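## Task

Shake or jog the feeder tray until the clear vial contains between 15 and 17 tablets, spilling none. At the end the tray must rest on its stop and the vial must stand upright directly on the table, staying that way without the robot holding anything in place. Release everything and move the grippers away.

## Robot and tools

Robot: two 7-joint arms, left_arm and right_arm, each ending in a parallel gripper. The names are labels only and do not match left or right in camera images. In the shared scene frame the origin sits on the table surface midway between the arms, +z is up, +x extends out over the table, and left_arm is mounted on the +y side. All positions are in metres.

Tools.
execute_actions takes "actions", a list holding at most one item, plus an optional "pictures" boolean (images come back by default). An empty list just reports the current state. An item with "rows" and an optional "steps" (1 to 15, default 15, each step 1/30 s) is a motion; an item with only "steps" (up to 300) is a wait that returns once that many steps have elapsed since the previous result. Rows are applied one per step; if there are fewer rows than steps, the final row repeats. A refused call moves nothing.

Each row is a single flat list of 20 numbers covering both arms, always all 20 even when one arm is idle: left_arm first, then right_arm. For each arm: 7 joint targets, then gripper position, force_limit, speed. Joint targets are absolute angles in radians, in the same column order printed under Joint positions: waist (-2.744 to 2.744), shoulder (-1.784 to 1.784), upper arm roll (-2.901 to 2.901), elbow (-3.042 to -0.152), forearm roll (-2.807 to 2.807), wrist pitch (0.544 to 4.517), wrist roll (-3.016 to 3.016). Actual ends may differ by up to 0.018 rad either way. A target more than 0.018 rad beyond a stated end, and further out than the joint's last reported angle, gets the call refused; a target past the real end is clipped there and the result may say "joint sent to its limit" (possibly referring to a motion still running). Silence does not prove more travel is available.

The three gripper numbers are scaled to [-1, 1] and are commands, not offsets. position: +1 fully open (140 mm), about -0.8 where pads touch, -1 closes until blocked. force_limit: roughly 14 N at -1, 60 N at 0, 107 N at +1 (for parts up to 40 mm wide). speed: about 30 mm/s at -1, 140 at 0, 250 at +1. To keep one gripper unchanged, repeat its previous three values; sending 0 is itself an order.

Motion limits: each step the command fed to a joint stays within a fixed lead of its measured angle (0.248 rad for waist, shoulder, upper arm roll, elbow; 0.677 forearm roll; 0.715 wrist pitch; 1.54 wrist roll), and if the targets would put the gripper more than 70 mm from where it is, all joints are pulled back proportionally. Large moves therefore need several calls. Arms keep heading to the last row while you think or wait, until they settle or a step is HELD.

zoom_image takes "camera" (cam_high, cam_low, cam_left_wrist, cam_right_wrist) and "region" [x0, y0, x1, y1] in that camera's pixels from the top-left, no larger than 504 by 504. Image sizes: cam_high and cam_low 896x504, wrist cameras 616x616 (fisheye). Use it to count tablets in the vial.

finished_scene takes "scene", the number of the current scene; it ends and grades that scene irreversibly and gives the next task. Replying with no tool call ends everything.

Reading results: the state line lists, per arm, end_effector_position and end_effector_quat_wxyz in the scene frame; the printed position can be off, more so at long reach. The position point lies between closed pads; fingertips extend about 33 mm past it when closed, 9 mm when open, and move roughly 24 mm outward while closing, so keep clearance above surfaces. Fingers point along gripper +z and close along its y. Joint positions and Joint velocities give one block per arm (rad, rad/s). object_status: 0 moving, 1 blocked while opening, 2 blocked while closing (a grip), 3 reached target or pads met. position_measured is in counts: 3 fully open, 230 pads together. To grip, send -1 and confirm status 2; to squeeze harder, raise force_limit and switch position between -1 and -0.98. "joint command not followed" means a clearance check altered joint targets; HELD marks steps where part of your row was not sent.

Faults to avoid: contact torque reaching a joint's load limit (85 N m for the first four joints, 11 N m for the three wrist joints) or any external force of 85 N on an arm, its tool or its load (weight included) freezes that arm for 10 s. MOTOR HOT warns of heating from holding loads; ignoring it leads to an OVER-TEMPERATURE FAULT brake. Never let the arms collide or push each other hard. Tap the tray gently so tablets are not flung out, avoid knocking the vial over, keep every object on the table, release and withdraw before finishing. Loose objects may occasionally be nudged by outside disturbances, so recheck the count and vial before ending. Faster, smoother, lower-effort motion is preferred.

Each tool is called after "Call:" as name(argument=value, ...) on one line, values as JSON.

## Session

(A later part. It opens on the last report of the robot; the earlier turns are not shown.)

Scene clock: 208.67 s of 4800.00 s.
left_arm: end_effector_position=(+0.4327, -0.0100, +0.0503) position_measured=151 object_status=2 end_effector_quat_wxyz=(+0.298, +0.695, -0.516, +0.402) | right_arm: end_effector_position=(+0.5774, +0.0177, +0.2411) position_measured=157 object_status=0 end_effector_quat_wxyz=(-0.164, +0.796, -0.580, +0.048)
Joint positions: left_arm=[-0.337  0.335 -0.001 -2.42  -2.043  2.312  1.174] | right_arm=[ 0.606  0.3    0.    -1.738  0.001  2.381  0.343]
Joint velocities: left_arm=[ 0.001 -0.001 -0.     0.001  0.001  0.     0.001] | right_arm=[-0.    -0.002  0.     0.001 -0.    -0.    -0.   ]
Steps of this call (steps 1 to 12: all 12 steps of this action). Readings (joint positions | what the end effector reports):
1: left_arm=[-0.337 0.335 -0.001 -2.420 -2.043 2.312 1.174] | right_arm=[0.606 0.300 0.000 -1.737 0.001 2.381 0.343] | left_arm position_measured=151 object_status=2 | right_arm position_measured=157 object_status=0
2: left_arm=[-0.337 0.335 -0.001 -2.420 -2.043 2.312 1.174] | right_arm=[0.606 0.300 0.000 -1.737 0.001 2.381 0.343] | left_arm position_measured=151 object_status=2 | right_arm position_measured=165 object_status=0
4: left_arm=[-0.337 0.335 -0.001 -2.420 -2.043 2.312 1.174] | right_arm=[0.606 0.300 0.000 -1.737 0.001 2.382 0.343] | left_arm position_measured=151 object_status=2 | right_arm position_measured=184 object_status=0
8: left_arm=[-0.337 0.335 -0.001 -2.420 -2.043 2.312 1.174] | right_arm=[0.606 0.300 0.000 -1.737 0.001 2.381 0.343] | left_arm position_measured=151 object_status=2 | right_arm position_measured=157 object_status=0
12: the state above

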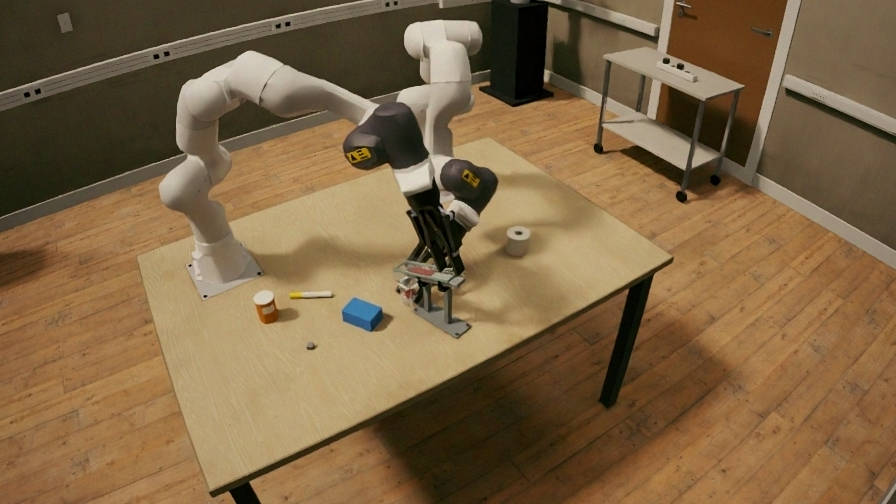

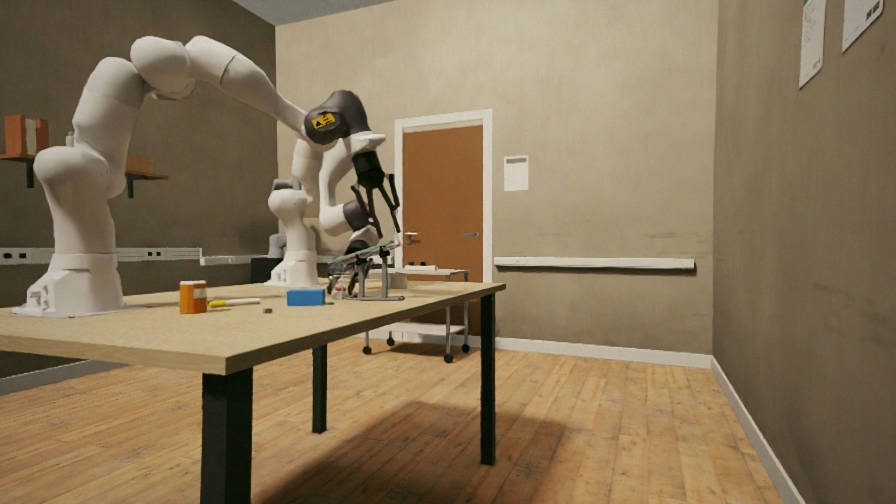

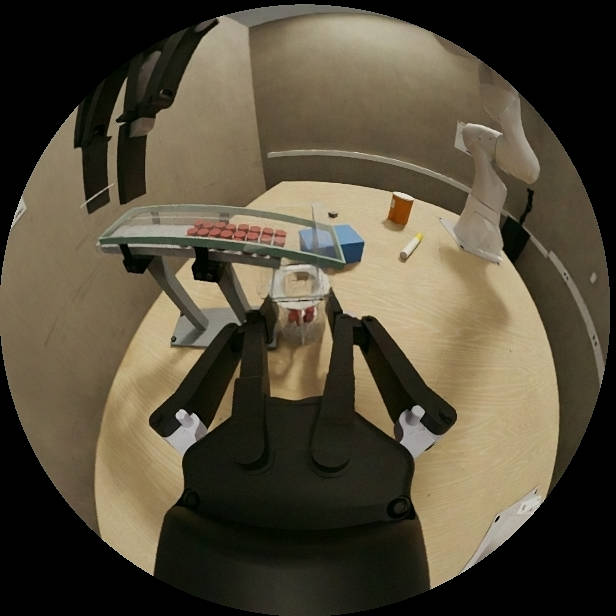

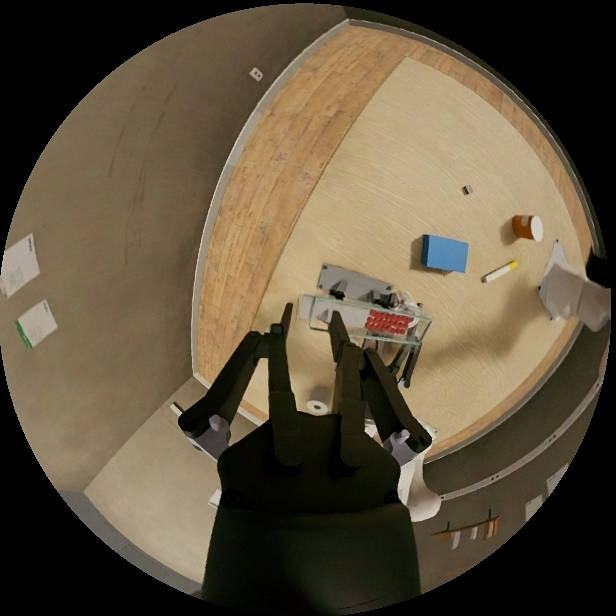

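Call:
execute_actions(actions=[{"rows":[
[-0.3378,0.3369,0,-2.4191,-2.0448,2.3157,1.1695,-1,-0.4,-0.6, 0.6058,0.3016,0,-1.7391,0,2.3782,0.340,-0.45,-1,0.3],
[-0.3378,0.3369,0,-2.4191,-2.0448,2.3157,1.1695,-1,-0.4,-0.6, 0.6058,0.3016,0,-1.7391,0,2.3782,0.340,-0.45,-1,0.3],
[-0.3378,0.3369,0,-2.4191,-2.0448,2.3157,1.1695,-1,-0.4,-0.6, 0.6058,0.3016,0,-1.7391,0,2.3782,0.340,-0.45,-1,0.3],
[-0.3378,0.3369,0,-2.4191,-2.0448,2.3157,1.1695,-1,-0.4,-0.6, 0.6058,0.3016,0,-1.7391,0,2.3782,0.340,-0.1,-1,1],
[-0.3378,0.3369,0,-2.4191,-2.0448,2.3157,1.1695,-1,-0.4,-0.6, 0.6058,0.3016,0,-1.7391,0,2.3782,0.340,-0.1,-1,1],
[-0.3378,0.3369,0,-2.4191,-2.0448,2.3157,1.1695,-1,-0.4,-0.6, 0.6058,0.3016,0,-1.7391,0,2.3782,0.340,-0.1,-1,1],
[-0.3378,0.3369,0,-2.4191,-2.0448,2.3157,1.1695,-1,-0.4,-0.6, 0.6058,0.3016,0,-1.7391,0,2.3782,0.340,-0.1,-1,1],
[-0.3378,0.3369,0,-2.4191,-2.0448,2.3157,1.1695,-1,-0.4,-0.6, 0.6058,0.3000,0,-1.7391,0,2.3782,0.340,-0.1,-1,1],
[-0.3378,0.3369,0,-2.4191,-2.0448,2.3157,1.1695,-1,-0.4,-0.6, 0.6058,0.2985,0,-1.7391,0,2.3782,0.340,-0.1,-1,1],
[-0.3378,0.3369,0,-2.4191,-2.0448,2.3157,1.1695,-1,-0.4,-0.6, 0.6058,0.2971,0,-1.7391,0,2.3782,0.340,-0.1,-1,1],
[-0.3378,0.3369,0,-2.4191,-2.0448,2.3157,1.1695,-1,-0.4,-0.6, 0.6058,0.2948,0,-1.7391,0,2.3782,0.340,-0.1,-1,1],
[-0.3378,0.3369,0,-2.4191,-2.0448,2.3157,1.1695,-1,-0.4,-0.6, 0.6058,0.2915,0,-1.7391,0,2.3782,0.340,-0.1,-1,1],
[-0.3378,0.3369,0,-2.4191,-2.0448,2.3157,1.1695,-1,-0.4,-0.6, 0.6058,0.2873,0,-1.7391,0,2.3782,0.340,-0.1,-1,1],
[-0.3378,0.3369,0,-2.4191,-2.0448,2.3157,1.1695,-1,-0.4,-0.6, 0.6058,0.2823,0,-1.7391,0,2.3782,0.340,-0.1,-1,1],
[-0.3378,0.3369,0,-2.4191,-2.0448,2.3157,1.1695,-1,-0.4,-0.6, 0.6050,0.2765,0,-1.7391,0,2.3782,0.340,-0.1,-1,1]
],"steps":15}])

Call:
zoom_image(camera="cam_left_wrist", region=[180, 200, 350, 350])

Call:
zoom_image(camera="cam_right_wrist", region=[350, 285, 440, 350])

Call:
execute_actions(actions=[{"rows":[
[-0.337,0.3355,0,-2.420,-2.043,2.313,1.174,0.06,-0.4,-0.2, 0.6044,0.2699,0,-1.7391,0,2.3782,0.340,-0.1,-1,1],
[-0.337,0.3355,0,-2.420,-2.043,2.313,1.174,0.06,-0.4,-0.2, 0.6027,0.2625,0,-1.7391,0,2.3782,0.340,-0.1,-1,1],
[-0.337,0.3355,0,-2.420,-2.043,2.313,1.174,0.06,-0.4,-0.2, 0.5999,0.2545,0,-1.7391,0,2.3782,0.340,-0.1,-1,1],
[-0.336,0.3345,0,-2.421,-2.042,2.309,1.180,0.06,-0.4,-0.2, 0.5959,0.2459,0,-1.7391,0,2.3782,0.340,-0.1,-1,1],
[-0.3355,0.334,0,-2.4215,-2.040,2.3063,1.185,0.06,-0.4,-0.2, 0.5910,0.2368,0,-1.7391,0,2.3782,0.340,-0.1,-1,1],
[-0.3340,0.3333,0,-2.4228,-2.0366,2.3031,1.1883,0.06,-0.4,-0.2, 0.5849,0.2271,0,-1.7391,0,2.3782,0.340,-0.1,-1,1],
[-0.3296,0.3311,0,-2.4266,-2.0312,2.2986,1.1917,0.06,-0.4,-0.2, 0.5779,0.2171,0,-1.7391,0,2.3782,0.340,-0.1,-1,1],
[-0.3225,0.3275,0,-2.4329,-2.0239,2.2930,1.1953,0.06,-0.4,-0.2, 0.5699,0.2067,0,-1.7391,0,2.3782,0.340,-0.1,-1,1],
[-0.3127,0.3226,0,-2.4416,-2.0148,2.2865,1.1991,0.06,-0.4,-0.2, 0.5611,0.1961,0,-1.7391,0,2.3782,0.340,-0.1,-1,1],
[-0.3005,0.3166,0,-2.4522,-2.0041,2.2792,1.203,0.06,-0.4,-0.2, 0.5514,0.1854,0,-1.7391,0,2.3782,0.340,-0.1,-1,1],
[-0.2862,0.3095,0,-2.4648,-1.9921,2.2713,1.2069,0.06,-0.4,-0.2, 0.5410,0.1745,0,-1.7391,0,2.3782,0.340,-0.1,-1,1],
[-0.2703,0.3015,0,-2.4788,-1.9792,2.2630,1.2107,0.06,-0.4,-0.2, 0.53,0.1636,0,-1.7391,0,2.3782,0.340,-0.1,-1,1],
[-0.2529,0.2929,0,-2.4941,-1.9655,2.2545,1.2144,0.06,-0.4,-0.2, 0.5184,0.1529,0,-1.7391,0,2.3782,0.340,-0.1,-1,1],
[-0.2347,0.2838,0,-2.5101,-1.9515,2.2457,1.2177,0.06,-0.4,-0.2, 0.5063,0.1423,0,-1.7391,0,2.3782,0.340,-0.1,-1,1],
[-0.2160,0.2745,0,-2.5265,-1.9368,2.2366,1.2207,0.06,-0.4,-0.2, 0.4938,0.1319,0,-1.7391,0,2.3782,0.340,-0.1,-1,1]
],"steps":15}], pictures=false)

Call:
execute_actions(actions=[{"rows":[
[-0.1958,0.2636,0,-2.5431,-1.9210,2.2275,1.2232,0.06,-0.4,-0.2, 0.4810,0.1219,0,-1.7391,0,2.3782,0.340,-0.1,-1,1],
[-0.1730,0.2496,0,-2.5596,-1.9047,2.2184,1.2253,0.06,-0.4,-0.2, 0.4681,0.1123,0,-1.7391,0,2.3782,0.340,-0.1,-1,1],
[-0.1482,0.2330,0,-2.5758,-1.8880,2.2097,1.2268,0.06,-0.4,-0.2, 0.455,0.1031,0,-1.7391,0,2.3782,0.340,-0.1,-1,1],
[-0.1221,0.2141,0,-2.5911,-1.8715,2.2015,1.2277,0.06,-0.4,-0.2, 0.4419,0.0945,0,-1.7391,0,2.3782,0.340,-0.1,-1,1],
[-0.0952,0.1935,0,-2.6052,-1.8556,2.1942,1.228,0.06,-0.4,-0.2, 0.4290,0.0865,0,-1.7391,0,2.3782,0.340,-0.1,-1,1],
[-0.0682,0.1716,0,-2.6176,-1.8407,2.1878,1.228,0.06,-0.4,-0.2, 0.4162,0.0791,0,-1.7391,0,2.3782,0.340,-0.1,-1,1],
[-0.0418,0.1489,0,-2.6283,-1.8270,2.1826,1.228,0.06,-0.4,-0.2, 0.4037,0.0725,0,-1.7391,0,2.3782,0.340,-0.1,-1,1],
[-0.0167,0.1260,0,-2.6368,-1.8150,2.1785,1.226,0.06,-0.4,-0.2, 0.3916,0.0667,0,-1.7391,0,2.3782,0.340,-0.1,-1,1],
[0.0066,0.1035,0,-2.6429,-1.805,2.1751,1.224,0.06,-0.4,-0.2, 0.38,0.0617,0,-1.7391,0,2.3782,0.340,-0.1,-1,1],
[0.0275,0.082,0,-2.6465,-1.7961,2.1719,1.222,0.06,-0.4,-0.2, 0.3690,0.0575,0,-1.7391,0,2.3782,0.340,-0.1,-1,1],
[0.0469,0.0612,0,-2.6488,-1.7874,2.1687,1.22,0.06,-0.4,-0.2, 0.3586,0.0542,0,-1.7391,0,2.3782,0.340,-0.1,-1,1],
[0.0658,0.0409,0,-2.6511,-1.7791,2.1659,1.218,0.06,-0.4,-0.2, 0.3489,0.0519,0,-1.7391,0,2.3782,0.340,-0.1,-1,1],
[0.0838,0.0216,0,-2.6533,-1.7715,2.1633,1.218,0.06,-0.4,-0.2, 0.3401,0.0505,0,-1.7391,0,2.3782,0.340,-0.1,-1,1],
[0.1004,0.0038,0,-2.6553,-1.7647,2.1611,1.218,0.06,-0.4,-0.2, 0.3321,0.05,0,-1.7391,0,2.3782,0.340,-0.1,-1,1],
[0.1152,-0.0121,0,-2.6571,-1.7589,2.1593,1.218,0.06,-0.4,-0.2, 0.3251,0.05,0,-1.7391,0,2.3782,0.340,-0.1,-1,1]
],"steps":15}], pictures=false)

Call:
execute_actions(actions=[{"rows":[
[0.1278,-0.0256,0,-2.6586,-1.7542,2.1581,1.218,0.06,-0.4,-0.2, 0.3190,0.05,0,-1.7391,0,2.3782,0.340,-0.1,-1,1],
[0.1380,-0.0365,0,-2.6599,-1.7508,2.1581,1.218,0.06,-0.4,-0.2, 0.3141,0.05,0,-1.7391,0,2.3782,0.340,-0.1,-1,1],
[0.1454,-0.0445,0,-2.6608,-1.750,2.159,1.218,0.06,-0.4,-0.2, 0.3101,0.05,0,-1.7391,0,2.3782,0.340,-0.1,-1,1],
[0.1500,-0.0494,0,-2.6613,-1.751,2.160,1.218,0.06,-0.4,-0.2, 0.3073,0.05,0,-1.7391,0,2.3782,0.340,-0.1,-1,1],
[0.1515,-0.051,0,-2.6615,-1.753,2.162,1.218,0.06,-0.4,-0.2, 0.3056,0.05,0,-1.7391,0,2.3782,0.340,-0.1,-1,1],
[0.1515,-0.051,0,-2.6615,-1.755,2.163,1.218,0.06,-0.4,-0.2, 0.305,0.05,0,-1.7391,0,2.3782,0.340,-0.1,-1,1]
],"steps":10}])

Call:
zoom_image(camera="cam_high", region=[380, 245, 490, 345])

Call:
zoom_image(camera="cam_low", region=[315, 225, 415, 310])

Call:
zoom_image(camera="cam_left_wrist", region=[240, 170, 420, 320])

Scene clock: 248.70 s of 4800.00 s.
left_arm: end_effector_position=(+0.4327, -0.0101, +0.0503) position_measured=151 object_status=2 end_effector_quat_wxyz=(+0.298, +0.695, -0.516, +0.402) | right_arm: end_effector_position=(+0.5775, +0.0177, +0.2469) position_measured=141 object_status=0 end_effector_quat_wxyz=(-0.167, +0.796, -0.580, +0.049)
Joint positions: left_arm=[-0.337  0.335 -0.001 -2.42  -2.043  2.312  1.174] | right_arm=[ 0.606  0.291  0.    -1.739  0.001  2.38   0.343]
Joint velocities: left_arm=[ 0.001  0.002 -0.001  0.    -0.002  0.001  0.001] | right_arm=[-0.001 -0.116 -0.001 -0.005  0.001 -0.004 -0.   ]
Steps of this call (steps 1 to 15: the robot went on to your last target; steps 16 to 90: nothing new was sent; then 36.53 s passed at rest; steps 91 to 105: all 15 steps of this action). Readings (joint positions | what the end effector reports):
91: left_arm=[-0.337 0.335 -0.001 -2.420 -2.043 2.312 1.174] | right_arm=[0.606 0.300 0.000 -1.738 0.001 2.381 0.343] | left_arm position_measured=151 object_status=2 | right_arm position_measured=157 object_status=0
92: left_arm=[-0.337 0.335 -0.001 -2.420 -2.043 2.312 1.174] | right_arm=[0.606 0.300 0.000 -1.738 0.001 2.381 0.343] | left_arm position_measured=151 object_status=2 | right_arm position_measured=165 object_status=0
94: left_arm=[-0.337 0.335 -0.001 -2.420 -2.043 2.312 1.174] | right_arm=[0.606 0.300 0.000 -1.737 0.001 2.381 0.343] | left_arm position_measured=151 object_status=2 | right_arm position_measured=184 object_status=0
98: left_arm=[-0.337 0.335 -0.001 -2.420 -2.043 2.312 1.174] | right_arm=[0.606 0.300 0.000 -1.737 0.001 2.381 0.343] | left_arm position_measured=151 object_status=2 | right_arm position_measured=142 object_status=0
105: the state above

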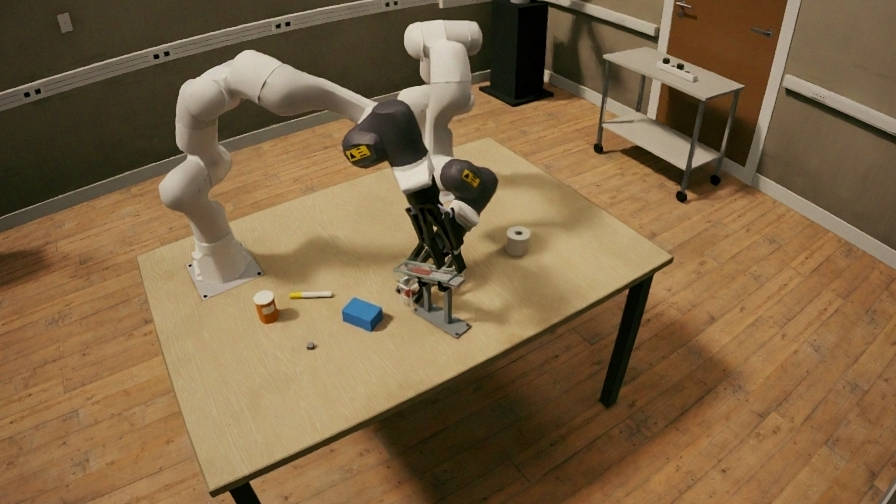

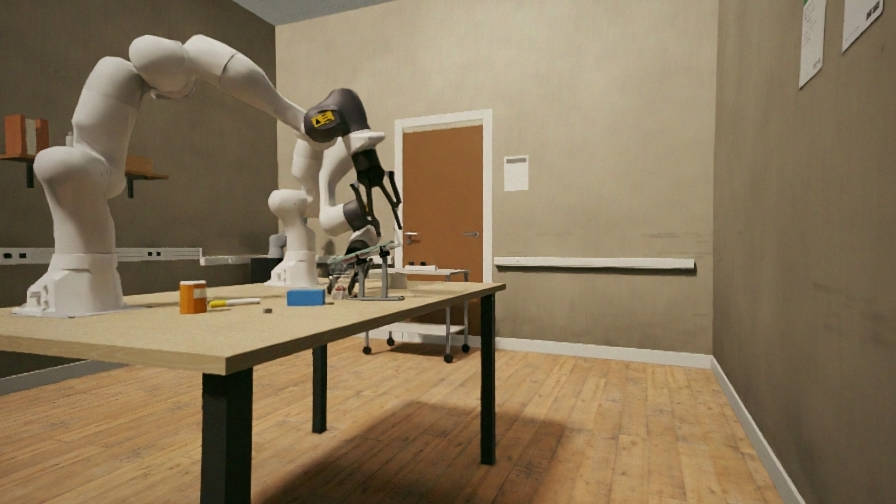

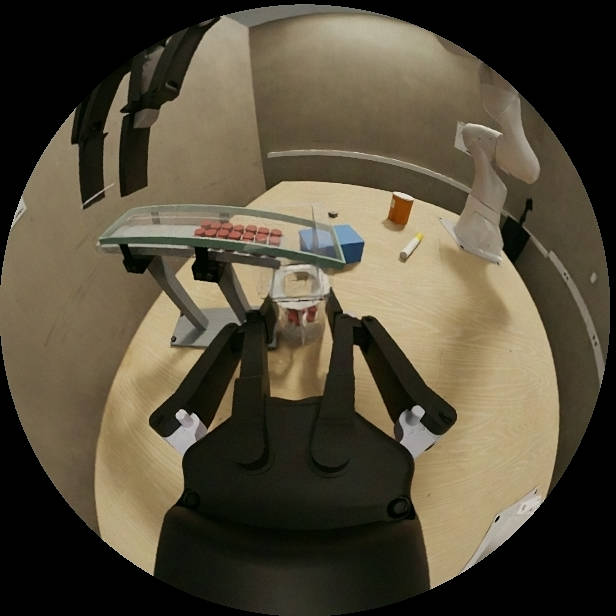

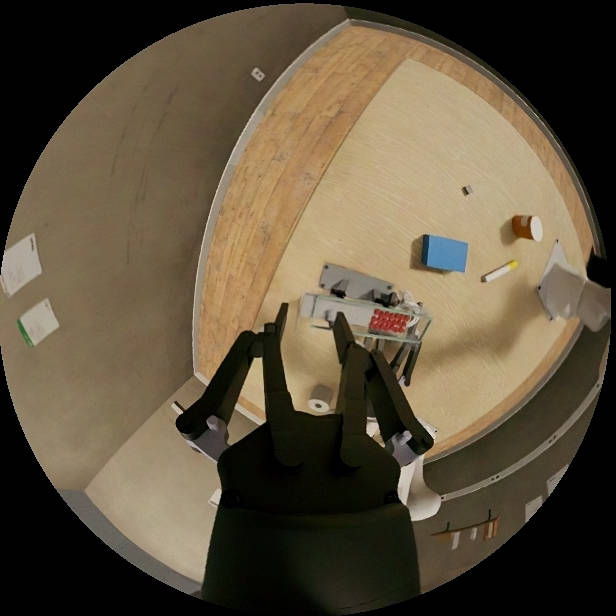

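Region (180, 200, 350, 350) of cam_left_wrist's 616x616 image, scaled by 2.965, with more detail than that image has; it fills the top 445 rows of this view, and the rest is white.

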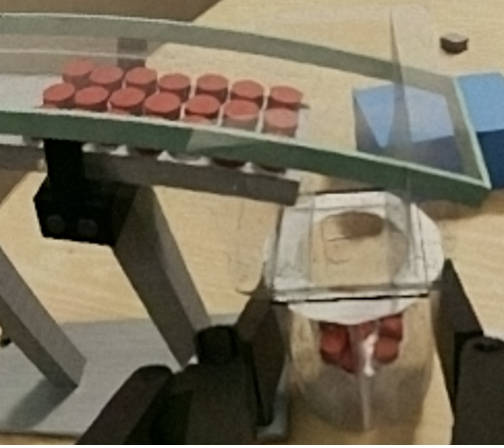

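Region (350, 285, 440, 350) of cam_right_wrist's 616x616 image, scaled by 5.600, with more detail than that image has.

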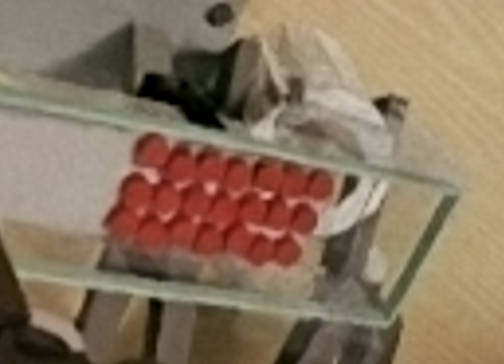

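Scene clock: 249.20 s of 4800.00 s.
left_arm: end_effector_position=(+0.4214, +0.0260, +0.0509) position_measured=122 object_status=3 end_effector_quat_wxyz=(+0.300, +0.694, -0.517, +0.402) | right_arm: end_effector_position=(+0.6168, -0.0302, +0.3463) position_measured=141 object_status=3 end_effector_quat_wxyz=(-0.227, +0.760, -0.604, +0.076)
Joint positions: left_arm=[-0.255  0.294 -0.002 -2.493 -1.977  2.27   1.194] | right_arm=[ 0.521  0.157  0.002 -1.74   0.001  2.38   0.343]
Joint velocities: left_arm=[ 0.482 -0.239  0.036 -0.426  0.33  -0.179  0.076] | right_arm=[-0.339 -0.319 -0.016  0.005 -0.     0.    -0.001]
Steps of this call (steps 1 to 15: all 15 steps of this action). Readings (joint positions | what the end effector reports):
1: left_arm=[-0.337 0.335 -0.001 -2.420 -2.043 2.312 1.174] | right_arm=[0.606 0.286 0.000 -1.739 0.001 2.380 0.343] | left_arm position_measured=151 object_status=0 | right_arm position_measured=141 object_status=0
2: left_arm=[-0.337 0.335 -0.001 -2.420 -2.043 2.312 1.174] | right_arm=[0.606 0.281 0.000 -1.739 0.001 2.380 0.343] | left_arm position_measured=151 object_status=0 | right_arm position_measured=141 object_status=3
4: left_arm=[-0.337 0.335 -0.001 -2.420 -2.043 2.312 1.174] | right_arm=[0.604 0.267 0.000 -1.740 0.001 2.380 0.343] | left_arm position_measured=133 object_status=0 | right_arm position_measured=141 object_status=3
8: left_arm=[-0.333 0.333 -0.001 -2.424 -2.037 2.306 1.178] | right_arm=[0.587 0.231 0.001 -1.740 0.001 2.380 0.343] | left_arm position_measured=122 object_status=0 | right_arm position_measured=141 object_status=3
15: the state above

Scene clock: 249.70 s of 4800.00 s.
left_arm: end_effector_position=(+0.4548, +0.1625, +0.1333) position_measured=122 object_status=3 end_effector_quat_wxyz=(+0.242, +0.688, -0.492, +0.475) | right_arm: end_effector_position=(+0.6746, -0.1519, +0.4246) position_measured=141 object_status=3 end_effector_quat_wxyz=(-0.265, +0.693, -0.660, +0.117)
Joint positions: left_arm=[ 0.078  0.028  0.001 -2.649 -1.788  2.179  1.213] | right_arm=[ 0.343  0.053 -0.001 -1.739  0.001  2.38   0.343]
Joint velocities: left_arm=[ 0.489 -0.55   0.02  -0.052  0.225 -0.093  0.001] | right_arm=[-0.247 -0.037 -0.012 -0.     0.001  0.001  0.   ]
Steps of this call (steps 1 to 15: all 15 steps of this action). Readings (joint positions | what the end effector reports):
1: left_arm=[-0.237 0.285 -0.002 -2.508 -1.965 2.263 1.196] | right_arm=[0.509 0.146 0.002 -1.740 0.001 2.380 0.343] | left_arm position_measured=122 object_status=3 | right_arm position_measured=141 object_status=3
2: left_arm=[-0.217 0.275 -0.002 -2.524 -1.951 2.255 1.199] | right_arm=[0.497 0.136 0.002 -1.740 0.001 2.380 0.343] | left_arm position_measured=122 object_status=3 | right_arm position_measured=141 object_status=3
4: left_arm=[-0.174 0.250 -0.002 -2.557 -1.922 2.240 1.204] | right_arm=[0.471 0.116 0.001 -1.739 0.001 2.380 0.343] | left_arm position_measured=122 object_status=3 | right_arm position_measured=141 object_status=3
8: left_arm=[-0.072 0.176 -0.001 -2.613 -1.862 2.212 1.211] | right_arm=[0.419 0.082 0.000 -1.739 0.001 2.380 0.343] | left_arm position_measured=122 object_status=3 | right_arm position_measured=141 object_status=3
15: the state above

Scene clock: 250.03 s of 4800.00 s.
left_arm: end_effector_position=(+0.4721, +0.1943, +0.1671) position_measured=122 object_status=3 end_effector_quat_wxyz=(+0.213, +0.682, -0.488, +0.502) | right_arm: end_effector_position=(+0.6846, -0.1776, +0.4255) position_measured=141 object_status=3 end_effector_quat_wxyz=(-0.264, +0.680, -0.673, +0.122)
Joint positions: left_arm=[ 0.149 -0.049  0.002 -2.658 -1.759  2.167  1.213] | right_arm=[ 0.306  0.051 -0.001 -1.739  0.001  2.38   0.343]
Joint velocities: left_arm=[ 0.015 -0.005 -0.004 -0.017  0.01  -0.009 -0.002] | right_arm=[-0.     0.     0.001  0.001  0.001 -0.001 -0.001]
Steps of this call (steps 1 to 10: all 10 steps of this action). Readings (joint positions | what the end effector reports):
1: left_arm=[0.094 0.010 0.002 -2.651 -1.780 2.176 1.213] | right_arm=[0.335 0.052 -0.001 -1.739 0.001 2.380 0.343] | left_arm position_measured=122 object_status=3 | right_arm position_measured=141 object_status=3
2: left_arm=[0.109 -0.006 0.002 -2.653 -1.774 2.173 1.213] | right_arm=[0.328 0.051 -0.001 -1.739 0.001 2.380 0.343] | left_arm position_measured=122 object_status=3 | right_arm position_measured=141 object_status=3
4: left_arm=[0.131 -0.030 0.002 -2.655 -1.765 2.170 1.213] | right_arm=[0.317 0.051 -0.001 -1.739 0.001 2.380 0.343] | left_arm position_measured=122 object_status=3 | right_arm position_measured=141 object_status=3
8: left_arm=[0.148 -0.048 0.002 -2.657 -1.760 2.168 1.213] | right_arm=[0.307 0.051 -0.001 -1.739 0.001 2.380 0.343] | left_arm position_measured=122 object_status=3 | right_arm position_measured=141 object_status=3
10: the state above

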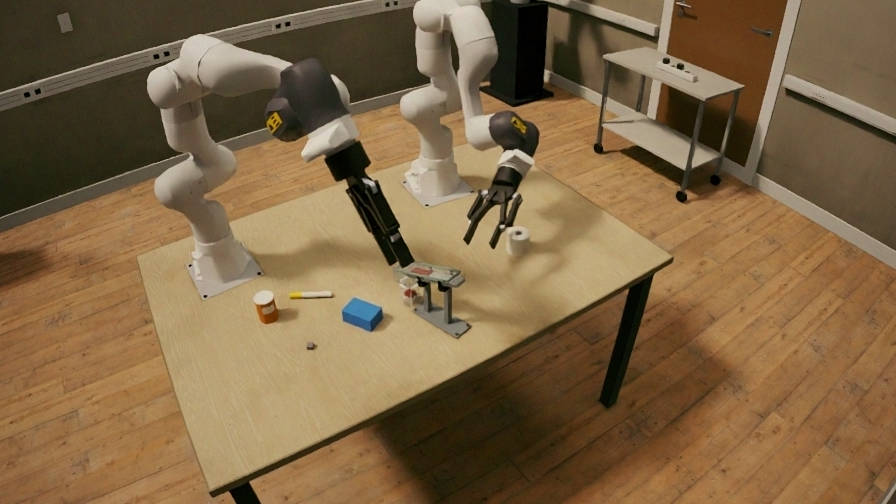

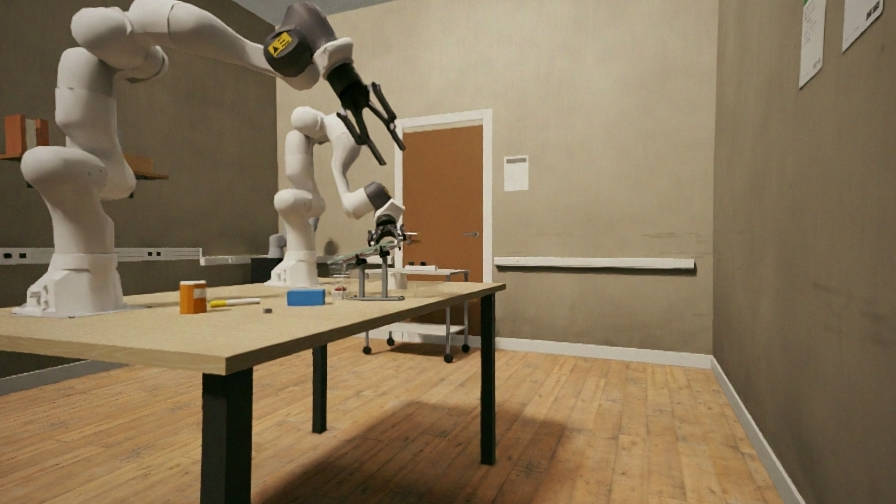

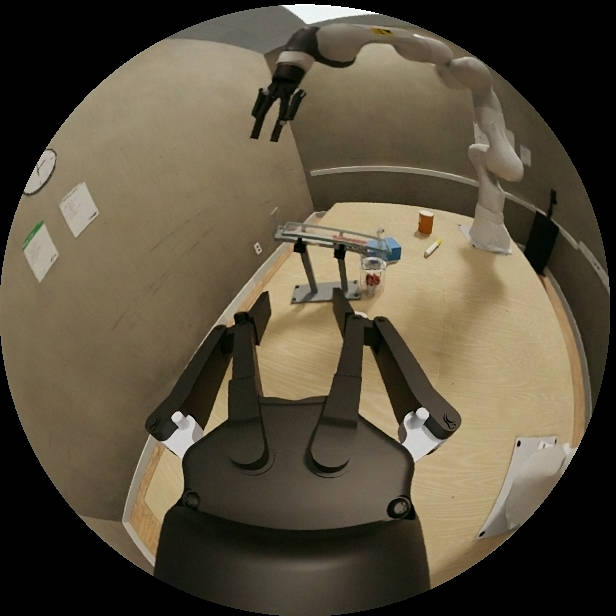

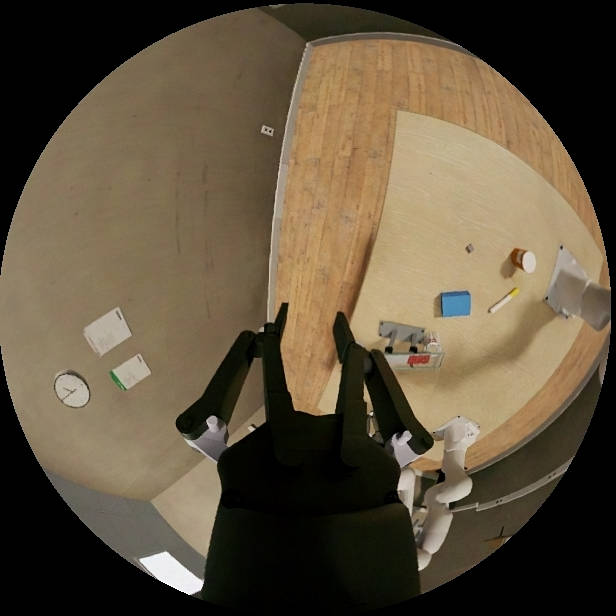

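Region (380, 245, 490, 345) of cam_high's 896x504 image, scaled by 4.582, with more detail than that image has; it fills the top 458 rows of this view, and the rest is white.

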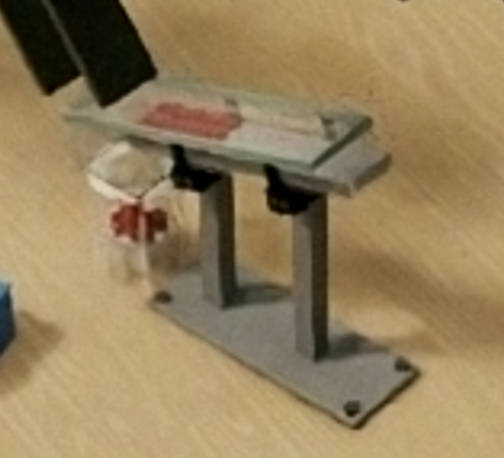

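Region (315, 225, 415, 310) of cam_low's 896x504 image, scaled by 5.040, with more detail than that image has; it fills the top 428 rows of this view, and the rest is white.

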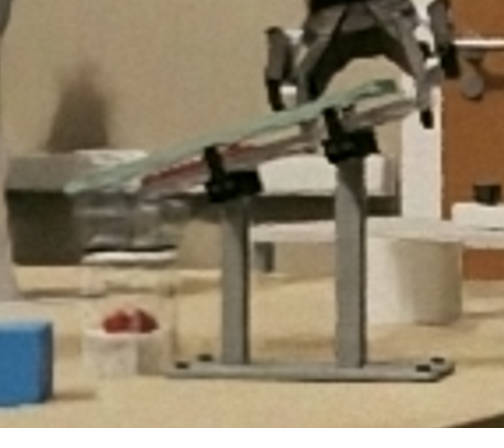

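Region (240, 170, 420, 320) of cam_left_wrist's 616x616 image, scaled by 2.800, with more detail than that image has.

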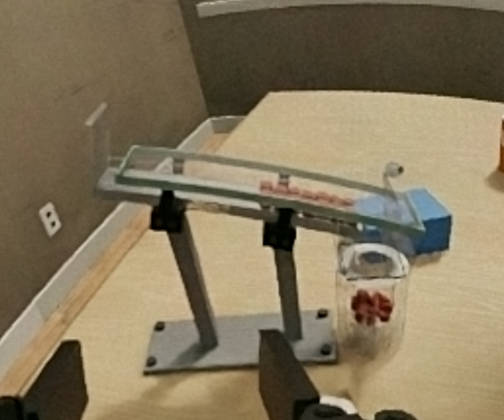

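Call:
finished_scene(scene=2)

The scene is finished: the task was done.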